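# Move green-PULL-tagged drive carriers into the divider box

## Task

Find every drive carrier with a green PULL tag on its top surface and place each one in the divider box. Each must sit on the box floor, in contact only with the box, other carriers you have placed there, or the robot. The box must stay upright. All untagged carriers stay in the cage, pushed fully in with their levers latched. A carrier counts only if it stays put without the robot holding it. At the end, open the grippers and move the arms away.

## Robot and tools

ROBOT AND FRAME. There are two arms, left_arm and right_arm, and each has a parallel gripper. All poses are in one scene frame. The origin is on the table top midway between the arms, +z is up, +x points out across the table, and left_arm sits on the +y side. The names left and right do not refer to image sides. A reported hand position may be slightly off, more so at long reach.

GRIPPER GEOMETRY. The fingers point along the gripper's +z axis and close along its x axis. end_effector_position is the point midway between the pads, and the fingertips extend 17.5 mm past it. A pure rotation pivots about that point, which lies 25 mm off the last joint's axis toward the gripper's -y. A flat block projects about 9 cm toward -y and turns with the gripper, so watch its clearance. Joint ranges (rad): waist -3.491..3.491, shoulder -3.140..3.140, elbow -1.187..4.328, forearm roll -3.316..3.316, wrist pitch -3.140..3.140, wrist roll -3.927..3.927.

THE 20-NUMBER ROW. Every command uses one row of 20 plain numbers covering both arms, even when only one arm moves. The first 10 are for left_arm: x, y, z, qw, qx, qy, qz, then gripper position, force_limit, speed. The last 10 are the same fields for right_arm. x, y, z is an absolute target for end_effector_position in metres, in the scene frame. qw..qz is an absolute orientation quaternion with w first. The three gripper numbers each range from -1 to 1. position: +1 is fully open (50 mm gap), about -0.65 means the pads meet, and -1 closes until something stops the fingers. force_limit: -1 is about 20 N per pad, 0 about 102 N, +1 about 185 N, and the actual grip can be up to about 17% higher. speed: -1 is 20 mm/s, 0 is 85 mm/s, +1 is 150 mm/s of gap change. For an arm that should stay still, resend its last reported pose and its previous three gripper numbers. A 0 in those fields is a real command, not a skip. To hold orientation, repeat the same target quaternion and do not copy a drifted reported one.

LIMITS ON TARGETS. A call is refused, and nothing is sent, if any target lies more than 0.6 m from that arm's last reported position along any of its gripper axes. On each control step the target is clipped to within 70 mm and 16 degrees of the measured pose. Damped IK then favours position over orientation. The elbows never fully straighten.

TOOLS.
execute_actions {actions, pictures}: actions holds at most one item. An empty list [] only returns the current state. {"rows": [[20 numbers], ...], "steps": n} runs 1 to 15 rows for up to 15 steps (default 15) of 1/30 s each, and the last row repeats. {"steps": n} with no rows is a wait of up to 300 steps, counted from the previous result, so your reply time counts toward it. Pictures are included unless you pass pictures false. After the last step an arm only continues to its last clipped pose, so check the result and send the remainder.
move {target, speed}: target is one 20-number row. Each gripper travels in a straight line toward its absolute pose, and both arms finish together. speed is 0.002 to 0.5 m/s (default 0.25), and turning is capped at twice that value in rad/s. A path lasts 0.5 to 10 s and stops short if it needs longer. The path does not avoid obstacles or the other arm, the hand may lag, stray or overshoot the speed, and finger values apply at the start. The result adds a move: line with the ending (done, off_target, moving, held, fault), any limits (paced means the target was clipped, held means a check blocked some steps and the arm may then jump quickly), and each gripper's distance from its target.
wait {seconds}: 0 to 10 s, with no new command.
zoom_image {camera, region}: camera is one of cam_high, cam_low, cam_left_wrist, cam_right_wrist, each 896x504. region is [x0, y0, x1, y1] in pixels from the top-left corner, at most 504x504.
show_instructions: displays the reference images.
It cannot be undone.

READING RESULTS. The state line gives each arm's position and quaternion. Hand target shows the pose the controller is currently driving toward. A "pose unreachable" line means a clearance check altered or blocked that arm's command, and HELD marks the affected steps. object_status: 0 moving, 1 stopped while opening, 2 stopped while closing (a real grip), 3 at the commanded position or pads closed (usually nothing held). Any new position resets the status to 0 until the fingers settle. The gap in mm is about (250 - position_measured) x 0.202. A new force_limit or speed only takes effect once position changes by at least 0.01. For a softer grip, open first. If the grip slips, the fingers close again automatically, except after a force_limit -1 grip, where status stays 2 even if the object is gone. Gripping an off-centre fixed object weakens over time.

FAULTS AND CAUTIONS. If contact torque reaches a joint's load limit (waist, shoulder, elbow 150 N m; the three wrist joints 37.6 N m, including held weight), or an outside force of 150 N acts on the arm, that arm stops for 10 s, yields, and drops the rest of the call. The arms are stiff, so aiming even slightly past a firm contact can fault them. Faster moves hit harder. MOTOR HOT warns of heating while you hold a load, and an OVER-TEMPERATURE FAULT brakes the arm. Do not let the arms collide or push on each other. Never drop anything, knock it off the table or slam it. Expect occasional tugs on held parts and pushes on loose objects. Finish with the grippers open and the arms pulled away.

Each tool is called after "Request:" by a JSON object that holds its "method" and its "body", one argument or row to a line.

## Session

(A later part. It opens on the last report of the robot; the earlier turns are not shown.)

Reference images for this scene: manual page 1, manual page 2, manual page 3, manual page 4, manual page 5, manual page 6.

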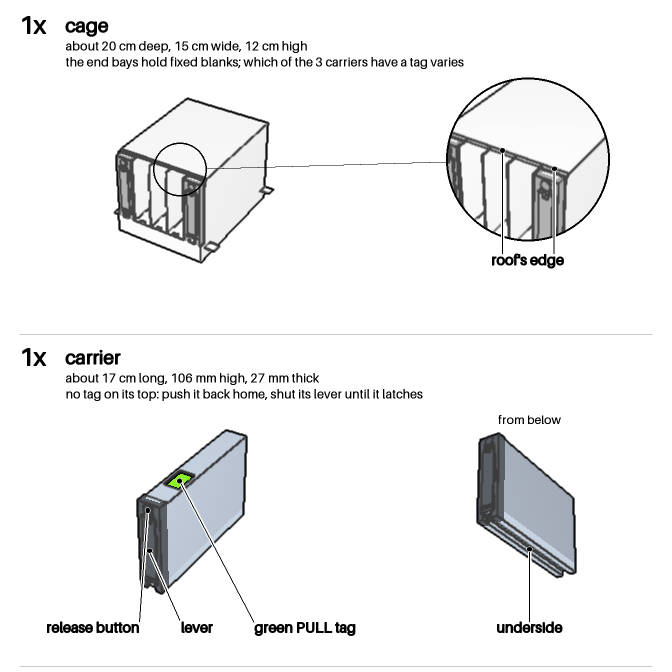

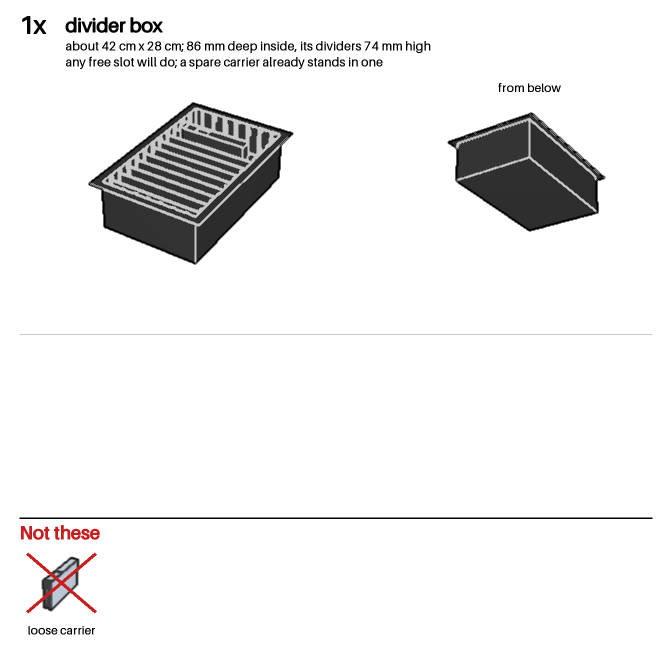

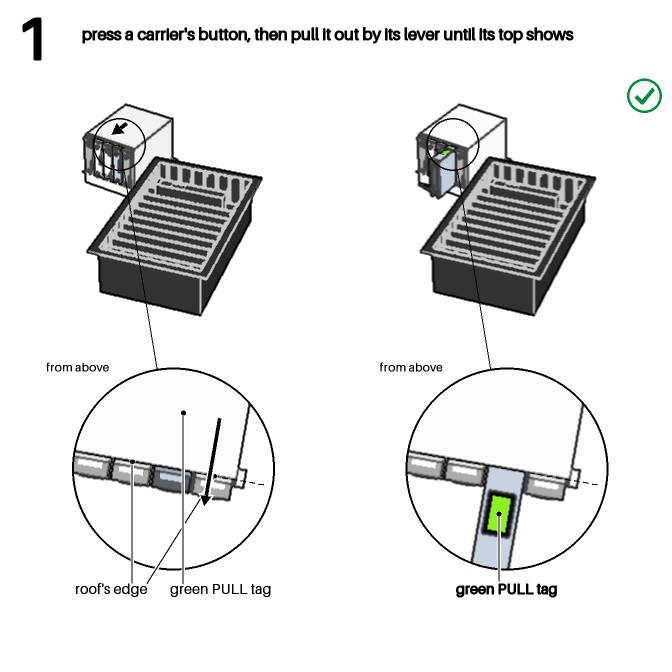

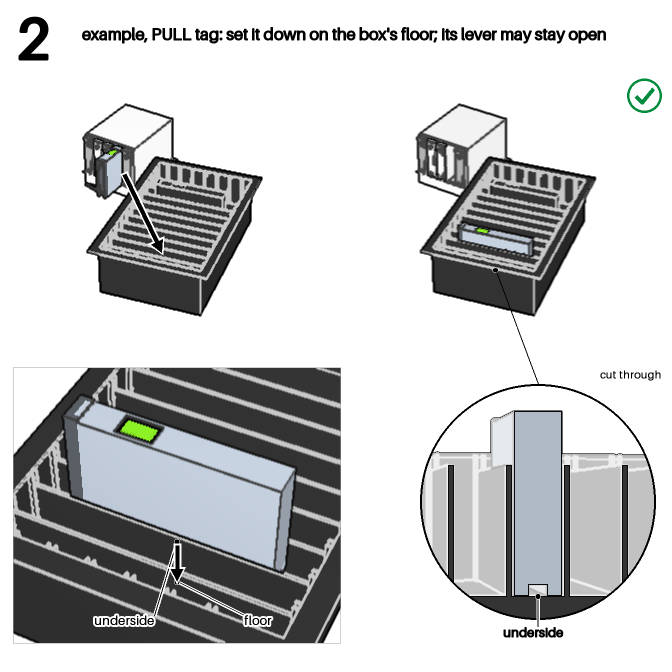

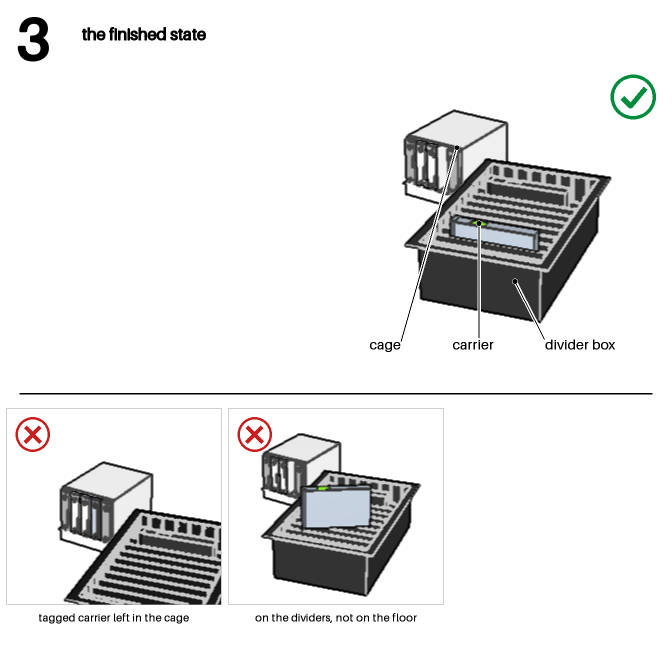

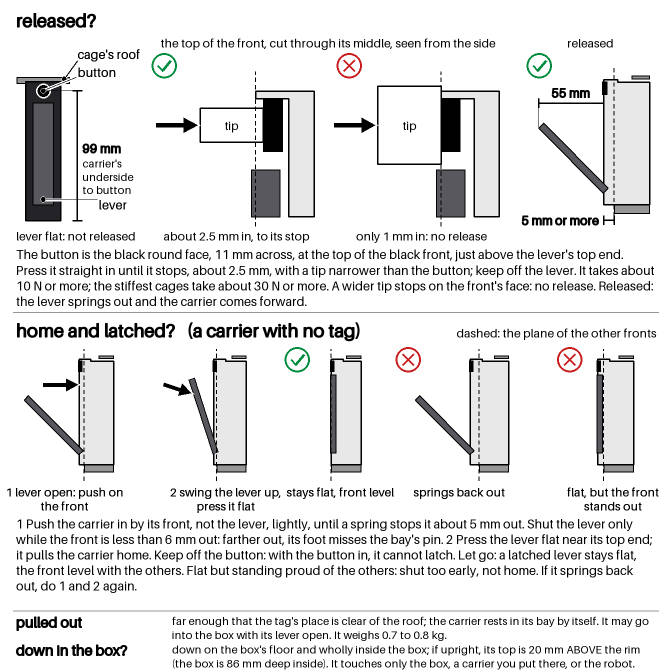

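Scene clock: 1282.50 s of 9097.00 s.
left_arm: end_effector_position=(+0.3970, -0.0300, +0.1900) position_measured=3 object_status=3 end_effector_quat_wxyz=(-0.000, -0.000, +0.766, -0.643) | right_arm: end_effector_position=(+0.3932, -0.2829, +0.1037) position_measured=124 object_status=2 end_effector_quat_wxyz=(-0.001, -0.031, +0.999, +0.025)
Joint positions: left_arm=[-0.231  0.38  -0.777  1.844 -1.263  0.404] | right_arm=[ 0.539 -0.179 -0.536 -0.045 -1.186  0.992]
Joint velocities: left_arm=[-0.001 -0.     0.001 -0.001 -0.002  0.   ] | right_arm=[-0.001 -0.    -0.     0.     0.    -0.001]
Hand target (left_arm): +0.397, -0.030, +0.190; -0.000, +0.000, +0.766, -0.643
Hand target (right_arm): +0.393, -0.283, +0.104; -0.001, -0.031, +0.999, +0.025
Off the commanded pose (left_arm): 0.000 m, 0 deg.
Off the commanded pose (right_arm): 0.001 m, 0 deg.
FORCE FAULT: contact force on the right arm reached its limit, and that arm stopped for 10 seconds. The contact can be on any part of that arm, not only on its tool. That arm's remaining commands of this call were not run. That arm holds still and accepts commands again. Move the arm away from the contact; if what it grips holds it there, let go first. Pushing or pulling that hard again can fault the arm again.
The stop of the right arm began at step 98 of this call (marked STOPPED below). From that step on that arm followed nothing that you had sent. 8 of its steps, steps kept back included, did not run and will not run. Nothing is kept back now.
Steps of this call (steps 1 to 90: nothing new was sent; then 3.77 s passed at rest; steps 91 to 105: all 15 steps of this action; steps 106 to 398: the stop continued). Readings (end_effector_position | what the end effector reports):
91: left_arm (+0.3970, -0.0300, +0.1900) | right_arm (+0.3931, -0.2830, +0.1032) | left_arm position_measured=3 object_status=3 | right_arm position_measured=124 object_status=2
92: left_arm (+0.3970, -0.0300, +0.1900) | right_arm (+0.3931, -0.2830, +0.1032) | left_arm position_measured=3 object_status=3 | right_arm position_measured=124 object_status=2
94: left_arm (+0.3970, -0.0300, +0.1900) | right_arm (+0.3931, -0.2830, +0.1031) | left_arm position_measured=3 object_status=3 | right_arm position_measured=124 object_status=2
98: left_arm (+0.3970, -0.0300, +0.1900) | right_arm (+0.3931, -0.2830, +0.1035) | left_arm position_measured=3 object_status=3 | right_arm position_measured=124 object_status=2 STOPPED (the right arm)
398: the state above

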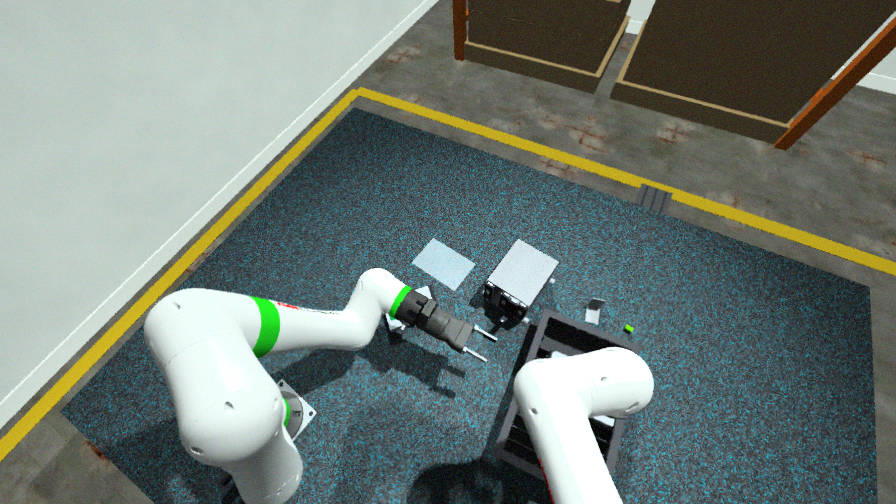

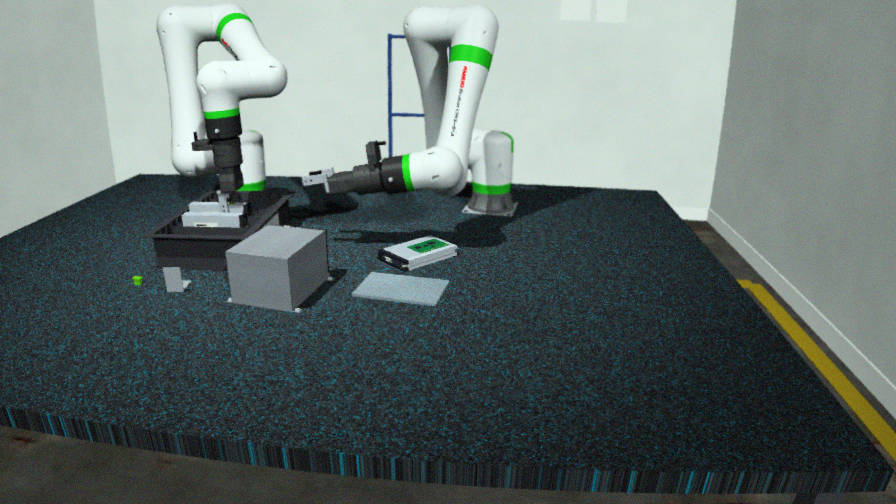

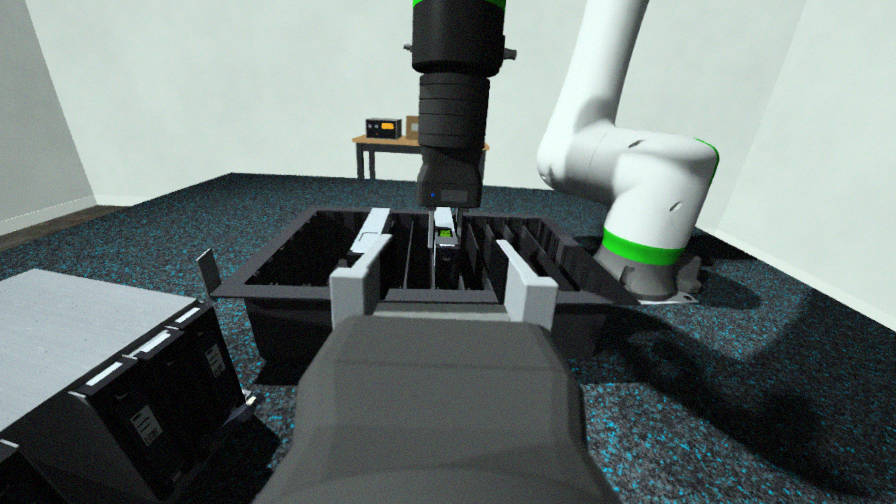

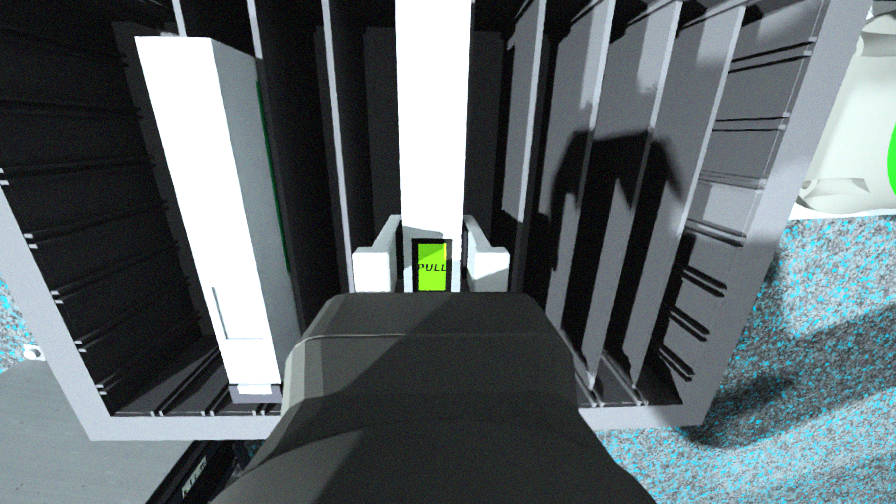

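Request:
{"method": "execute_actions", "body": {
  "actions": [
    {"rows": [[0.397,-0.03,0.19,0,0,0.766,-0.6428,1,0,0,0.3932,-0.2829,0.1037,0.0008,0.0305,-0.9992,-0.0253,0.45,0.6,1]], "steps": 8}
  ],
  "pictures": false
}}

Request:
{"method": "move", "body": {
  "target": [0.555,0.215,0.14,0,0,0.766,-0.6428,1,0,0,0.3932,-0.2829,0.19,0.0008,0.0305,-0.9992,-0.0253,0.45,0.6,1],
  "speed": 0.15
}}

Request:
{"method": "zoom_image", "body": {
  "camera": "cam_low",
  "region": [140,170,300,270]
}}

Scene clock: 1289.33 s of 9097.00 s.
left_arm: end_effector_position=(+0.3970, -0.0300, +0.1900) position_measured=3 object_status=3 end_effector_quat_wxyz=(-0.000, -0.000, +0.766, -0.643) | right_arm: end_effector_position=(+0.3932, -0.2829, +0.1037) position_measured=85 object_status=0 end_effector_quat_wxyz=(-0.001, -0.031, +0.999, +0.025)
Joint positions: left_arm=[-0.231  0.38  -0.777  1.844 -1.263  0.404] | right_arm=[ 0.539 -0.179 -0.536 -0.045 -1.186  0.992]
Joint velocities: left_arm=[ 0.002  0.    -0.     0.002 -0.    -0.001] | right_arm=[-0.001 -0.     0.     0.     0.    -0.001]
Hand target (left_arm): +0.397, -0.030, +0.190; -0.000, -0.000, +0.766, -0.643
Hand target (right_arm): +0.393, -0.283, +0.104; -0.001, -0.031, +0.999, +0.025
Off the commanded pose (left_arm): 0.000 m, 0 deg.
Off the commanded pose (right_arm): 0.000 m, 0 deg.
Steps of this call (steps 1 to 90: nothing new was sent; then 3.57 s passed at rest; steps 91 to 98: all 8 steps of this action). Readings (end_effector_position | what the end effector reports):
91: left_arm (+0.3970, -0.0300, +0.1900) | right_arm (+0.3932, -0.2829, +0.1037) | left_arm position_measured=3 object_status=3 | right_arm position_measured=107 object_status=0
92: left_arm (+0.3970, -0.0300, +0.1900) | right_arm (+0.3932, -0.2829, +0.1037) | left_arm position_measured=3 object_status=3 | right_arm position_measured=89 object_status=0
94: left_arm (+0.3970, -0.0300, +0.1900) | right_arm (+0.3932, -0.2829, +0.1037) | left_arm position_measured=3 object_status=3 | right_arm position_measured=85 object_status=0
98: the state above

Scene clock: 1291.97 s of 9097.00 s.
left_arm: end_effector_position=(+0.5552, +0.2150, +0.1399) position_measured=3 object_status=3 end_effector_quat_wxyz=(+0.000, +0.000, +0.766, -0.643) | right_arm: end_effector_position=(+0.3933, -0.2829, +0.1900) position_measured=85 object_status=3 end_effector_quat_wxyz=(-0.001, -0.030, +0.999, +0.025)
Joint positions: left_arm=[ 0.41   0.735 -0.33   1.251 -1.545  0.485] | right_arm=[ 0.54  -0.239 -0.377 -0.042 -1.405  0.981]
Joint velocities: left_arm=[ 0.002  0.002  0.003 -0.002 -0.002  0.   ] | right_arm=[ 0.002 -0.     0.001  0.    -0.001  0.   ]
Hand target (left_arm): +0.555, +0.215, +0.140; +0.000, +0.000, +0.766, -0.643
Hand target (right_arm): +0.393, -0.283, +0.190; -0.001, -0.030, +0.999, +0.025
Off the commanded pose (left_arm): 0.000 m, 0 deg.
Off the commanded pose (right_arm): 0.000 m, 0 deg.
move: done

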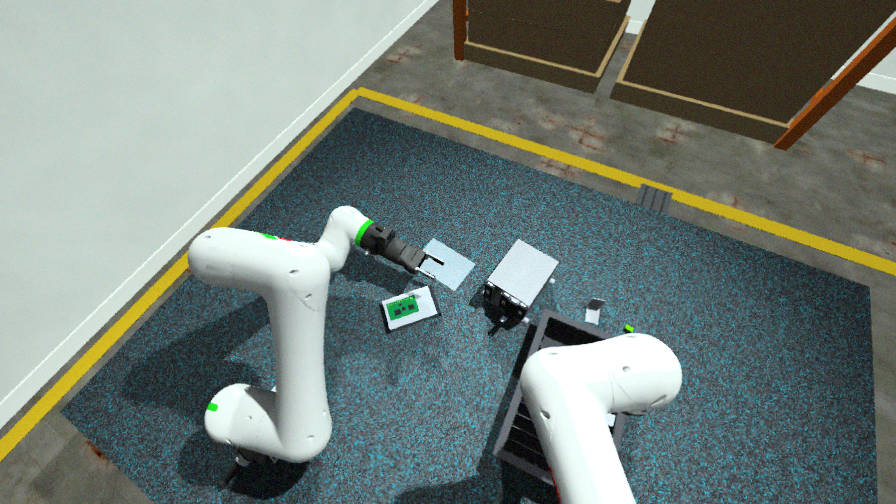

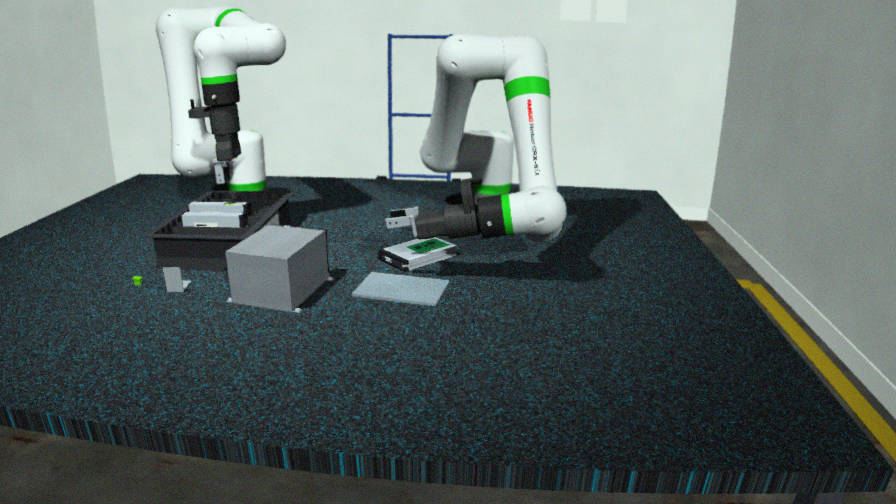

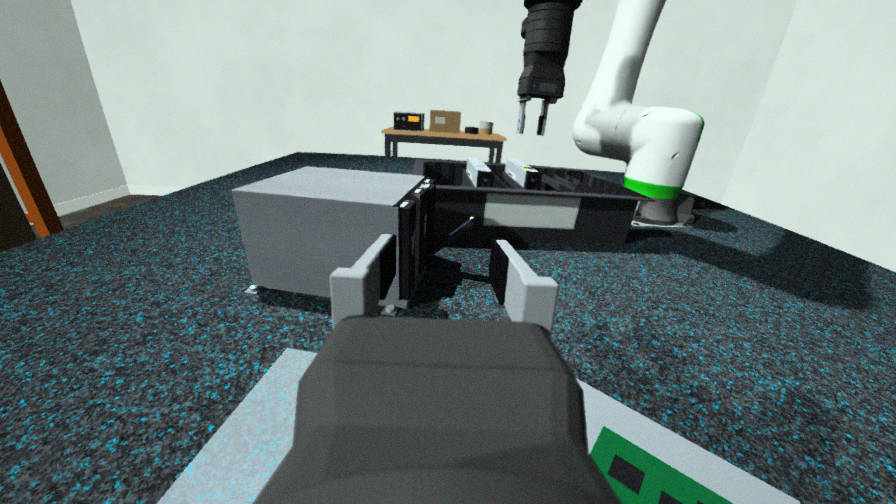

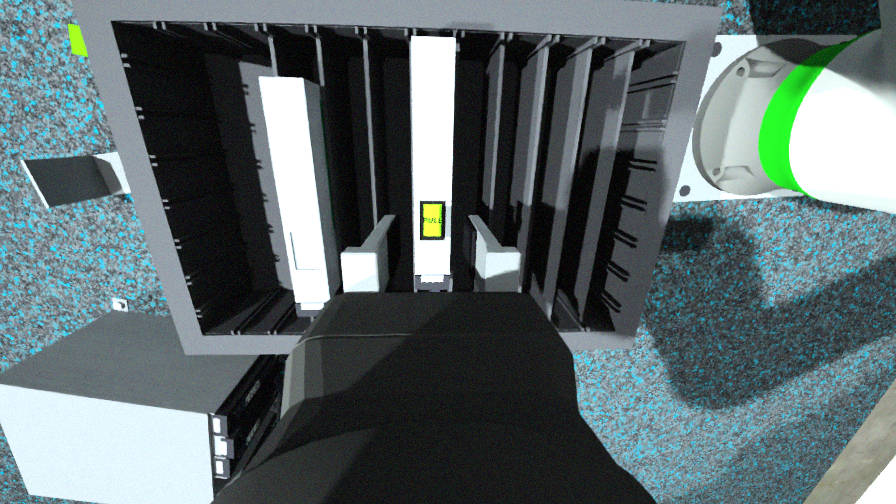

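Region (140, 170, 300, 270) of cam_low's 896x504 image, scaled by 3.150, with more detail than that image has; it fills the top 315 rows of this view, and the rest is white.

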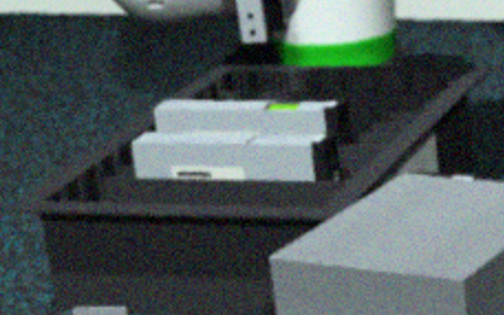

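Request:
{"method": "move", "body": {
  "target": [0.555,0.215,0.14,0,0,0.766,-0.6428,1,0,0,0.52335,-0.03286,0.118,-0.1128,0.6396,-0.7489,0.1321,0.04,-0.4,1],
  "speed": 0.3
}}

Request:
{"method": "zoom_image", "body": {
  "camera": "cam_left_wrist",
  "region": [380,130,540,290]
}}

Request:
{"method": "zoom_image", "body": {
  "camera": "cam_right_wrist",
  "region": [300,150,570,350]
}}

Scene clock: 1314.60 s of 9097.00 s.
left_arm: end_effector_position=(+0.5550, +0.2150, +0.1400) position_measured=3 object_status=3 end_effector_quat_wxyz=(+0.000, -0.000, +0.766, -0.643) | right_arm: end_effector_position=(+0.5233, -0.0328, +0.1180) position_measured=146 object_status=3 end_effector_quat_wxyz=(+0.113, -0.639, +0.749, -0.133)
Joint positions: left_arm=[ 0.411  0.735 -0.331  1.252 -1.546  0.485] | right_arm=[ 0.95   0.195 -0.326  0.403 -0.967  1.7  ]
Joint velocities: left_arm=[ 0.001  0.    -0.     0.001 -0.     0.001] | right_arm=[-0.     0.002  0.001  0.001  0.002  0.003]
Hand target (left_arm): +0.555, +0.215, +0.140; +0.000, -0.000, +0.766, -0.643
Hand target (right_arm): +0.523, -0.033, +0.118; +0.113, -0.639, +0.749, -0.133
Off the commanded pose (left_arm): 0.000 m, 0 deg.
Off the commanded pose (right_arm): 0.000 m, 0 deg.
After step 90, 16.83 s passed at rest.
move: done

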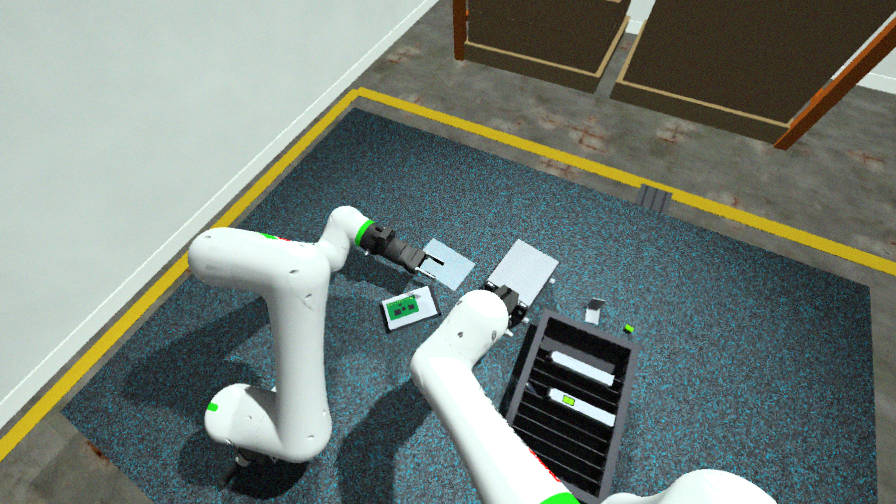

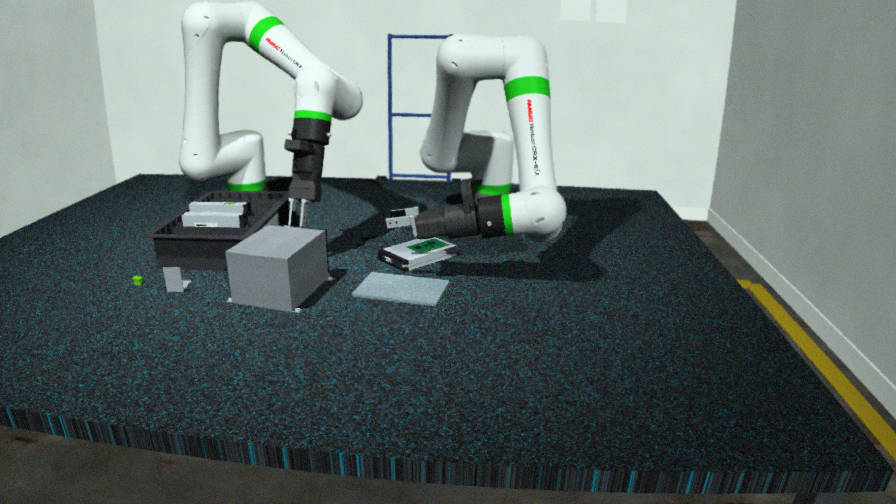

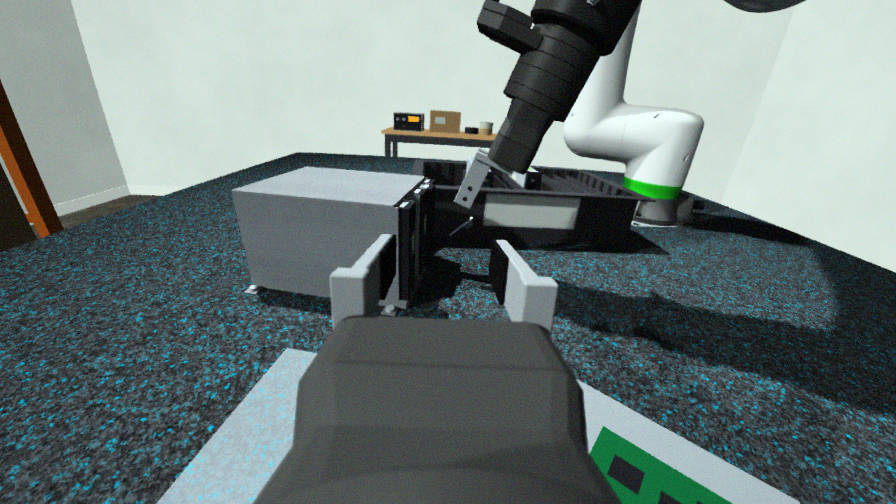

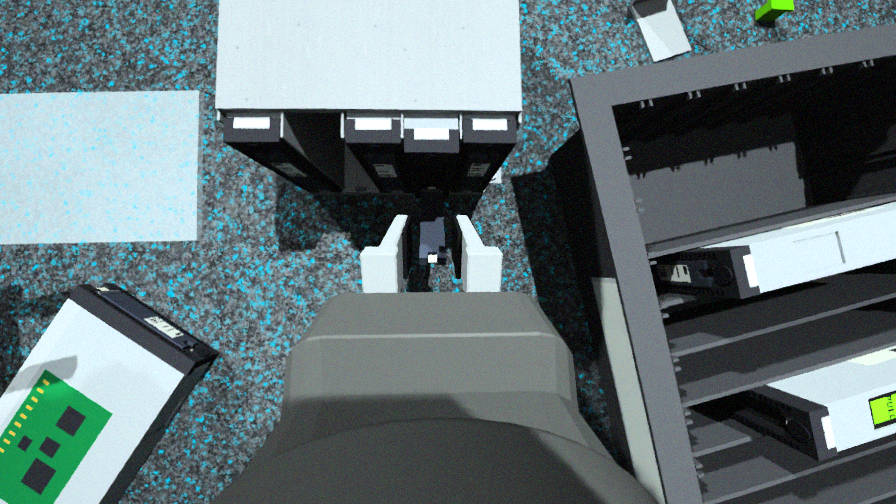

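Region (380, 130, 540, 290) of cam_left_wrist's 896x504 image, scaled by 3.150, with more detail than that image has.

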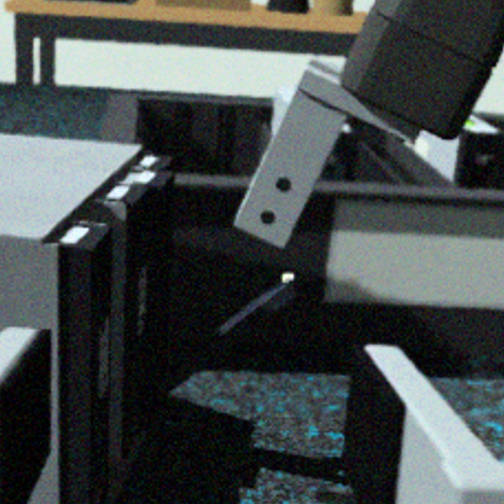

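Region (300, 150, 570, 350) of cam_right_wrist's 896x504 image, scaled by 1.867, with more detail than that image has; it fills the top 373 rows of this view, and the rest is white.

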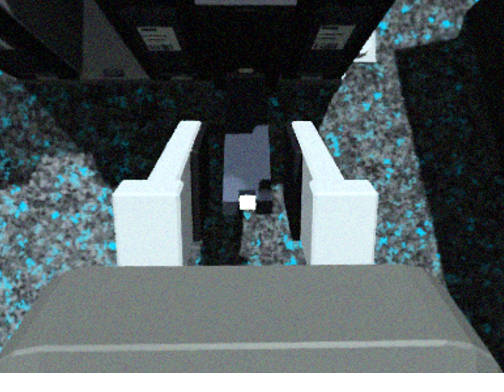

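Request:
{"method": "move", "body": {
  "target": [0.555,0.215,0.14,0,0,0.766,-0.6428,1,0,0,0.52335,-0.03286,0.07,-0.1128,0.6396,-0.7489,0.1321,0.04,-0.4,1],
  "speed": 0.06
}}

Request:
{"method": "execute_actions", "body": {
  "actions": [
    {"rows": [[0.555,0.215,0.14,0,0,0.766,-0.6428,1,0,0,0.52335,-0.03286,0.07,-0.1128,0.6396,-0.7489,0.1321,-1,-0.4,1]], "steps": 10}
  ]
}}

Request:
{"method": "zoom_image", "body": {
  "camera": "cam_left_wrist",
  "region": [380,130,540,290]
}}

Scene clock: 1322.23 s of 9097.00 s.
left_arm: end_effector_position=(+0.5550, +0.2150, +0.1400) position_measured=3 object_status=3 end_effector_quat_wxyz=(+0.000, -0.000, +0.766, -0.643) | right_arm: end_effector_position=(+0.5233, -0.0329, +0.0701) position_measured=146 object_status=3 end_effector_quat_wxyz=(+0.113, -0.640, +0.749, -0.132)
Joint positions: left_arm=[ 0.411  0.735 -0.331  1.252 -1.546  0.485] | right_arm=[ 0.945  0.247 -0.394  0.44  -0.855  1.644]
Joint velocities: left_arm=[-0.001 -0.    -0.    -0.001 -0.     0.001] | right_arm=[-0.001  0.001 -0.002  0.001  0.003 -0.002]
Hand target (left_arm): +0.555, +0.215, +0.140; +0.000, -0.000, +0.766, -0.643
Hand target (right_arm): +0.523, -0.033, +0.070; +0.113, -0.640, +0.749, -0.132
Off the commanded pose (left_arm): 0.000 m, 0 deg.
Off the commanded pose (right_arm): 0.000 m, 0 deg.
After step 90, 3.50 s passed at rest.
move: done

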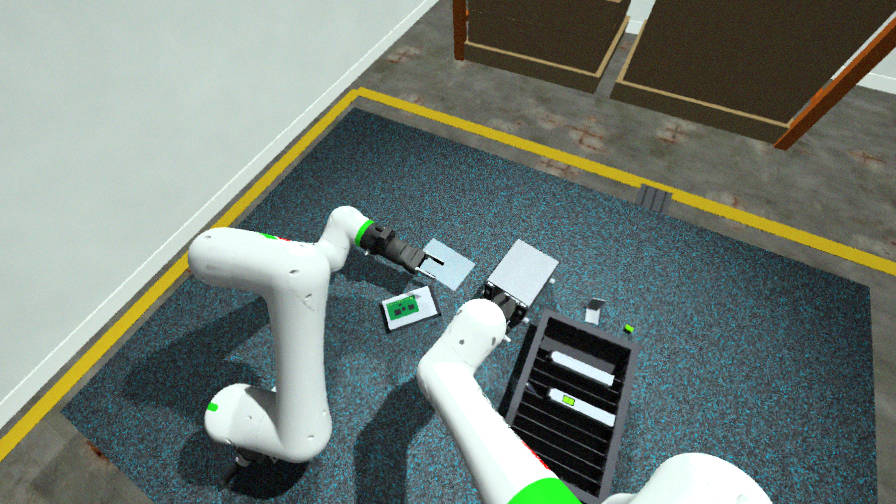

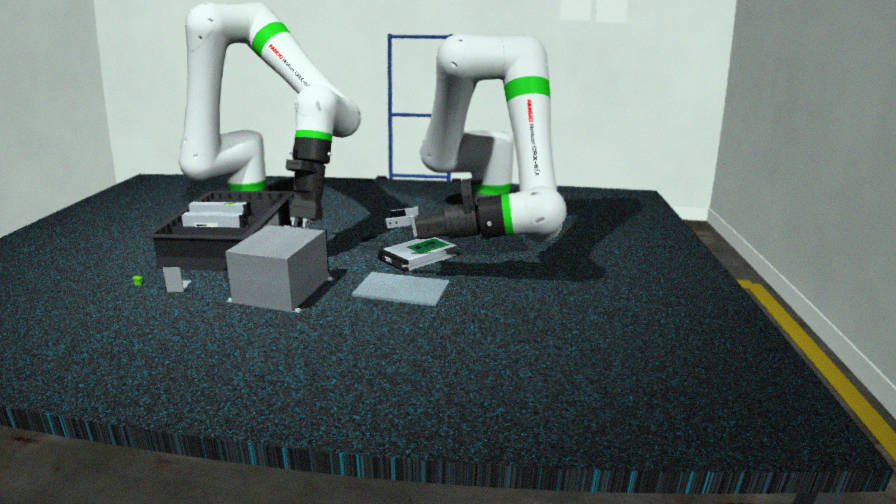

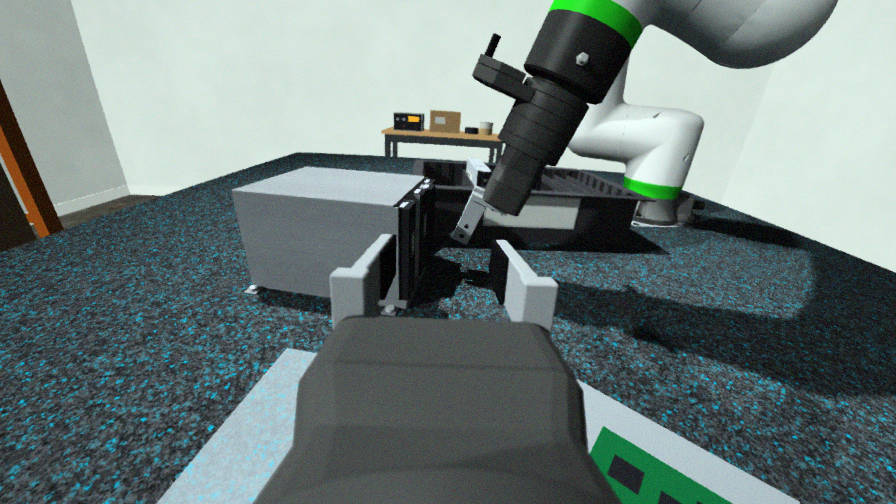

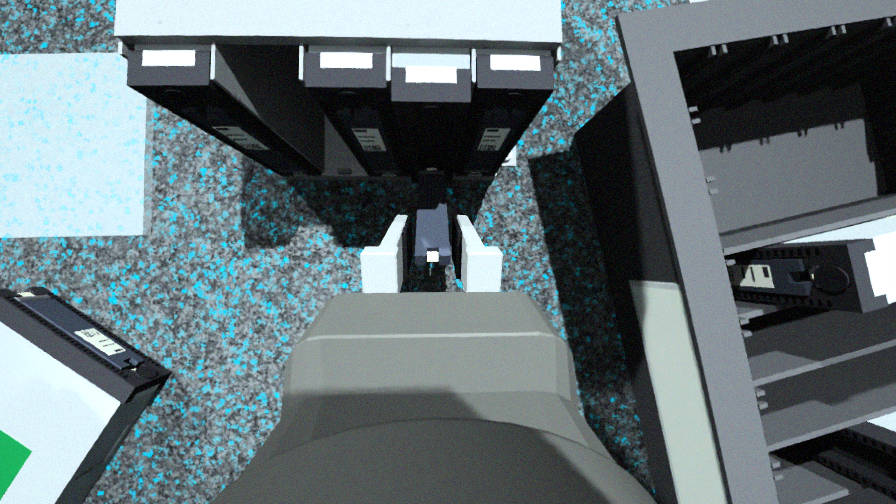

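Scene clock: 1322.57 s of 9097.00 s.
left_arm: end_effector_position=(+0.5550, +0.2150, +0.1400) position_measured=3 object_status=3 end_effector_quat_wxyz=(+0.000, -0.000, +0.766, -0.643) | right_arm: end_effector_position=(+0.5233, -0.0329, +0.0700) position_measured=175 object_status=2 end_effector_quat_wxyz=(+0.113, -0.640, +0.749, -0.132)
Joint positions: left_arm=[ 0.411  0.735 -0.331  1.252 -1.546  0.485] | right_arm=[ 0.945  0.247 -0.394  0.44  -0.855  1.643]
Joint velocities: left_arm=[ 0.001  0.    -0.    -0.     0.001  0.   ] | right_arm=[ 0.001  0.    -0.    -0.    -0.     0.   ]
Hand target (left_arm): +0.555, +0.215, +0.140; +0.000, -0.000, +0.766, -0.643
Hand target (right_arm): +0.523, -0.033, +0.070; +0.113, -0.640, +0.749, -0.132
Off the commanded pose (left_arm): 0.000 m, 0 deg.
Off the commanded pose (right_arm): 0.000 m, 0 deg.
Steps of this call (steps 1 to 10: all 10 steps of this action). Readings (end_effector_position | what the end effector reports):
1: left_arm (+0.5550, +0.2150, +0.1400) | right_arm (+0.5233, -0.0329, +0.0701) | left_arm position_measured=3 object_status=3 | right_arm position_measured=163 object_status=0
2: left_arm (+0.5550, +0.2150, +0.1400) | right_arm (+0.5233, -0.0329, +0.0700) | left_arm position_measured=3 object_status=3 | right_arm position_measured=175 object_status=0
4: left_arm (+0.5550, +0.2150, +0.1400) | right_arm (+0.5233, -0.0329, +0.0700) | left_arm position_measured=3 object_status=3 | right_arm position_measured=175 object_status=0
8: left_arm (+0.5550, +0.2150, +0.1400) | right_arm (+0.5233, -0.0329, +0.0700) | left_arm position_measured=3 object_status=3 | right_arm position_measured=175 object_status=2
10: the state above

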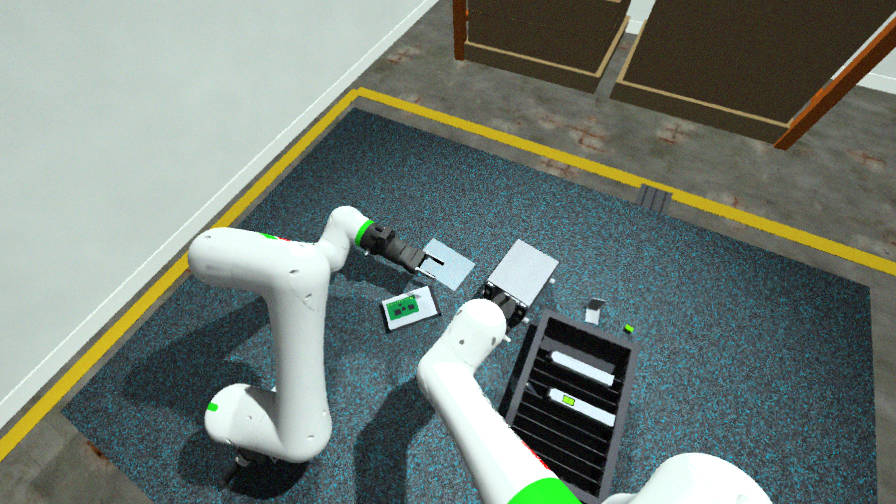

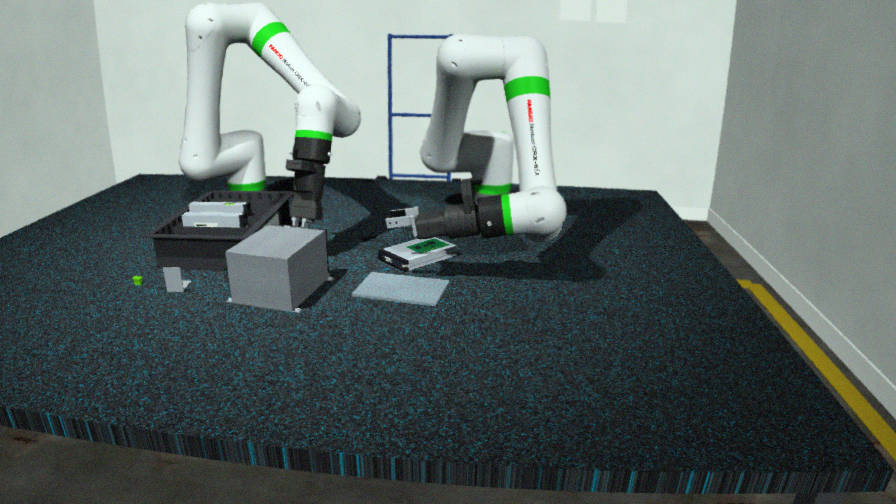

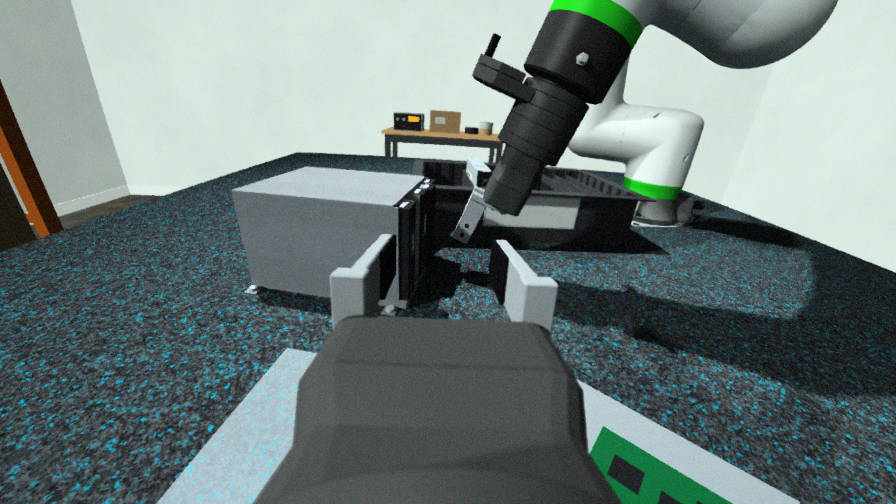

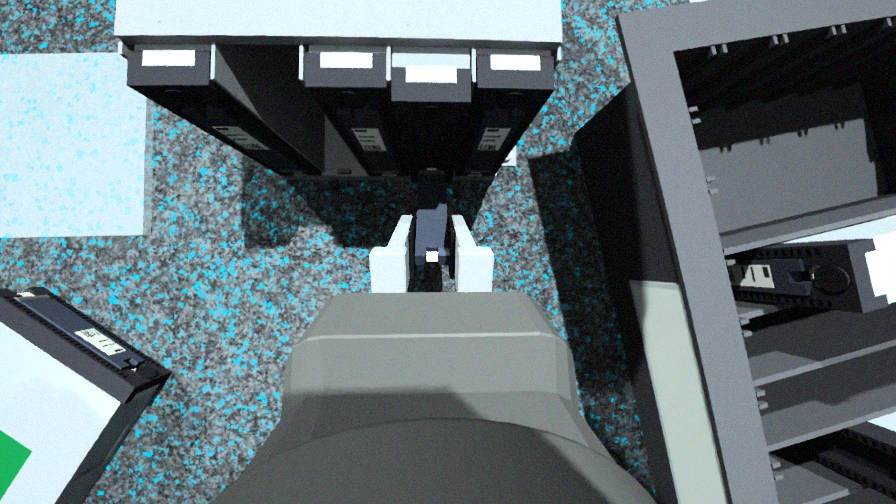

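Region (380, 130, 540, 290) of cam_left_wrist's 896x504 image, scaled by 3.150, with more detail than that image has.

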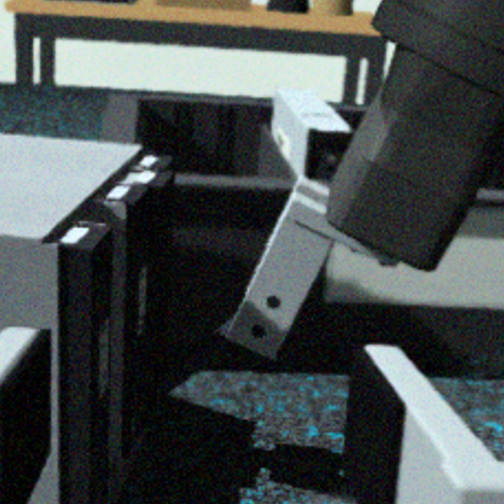

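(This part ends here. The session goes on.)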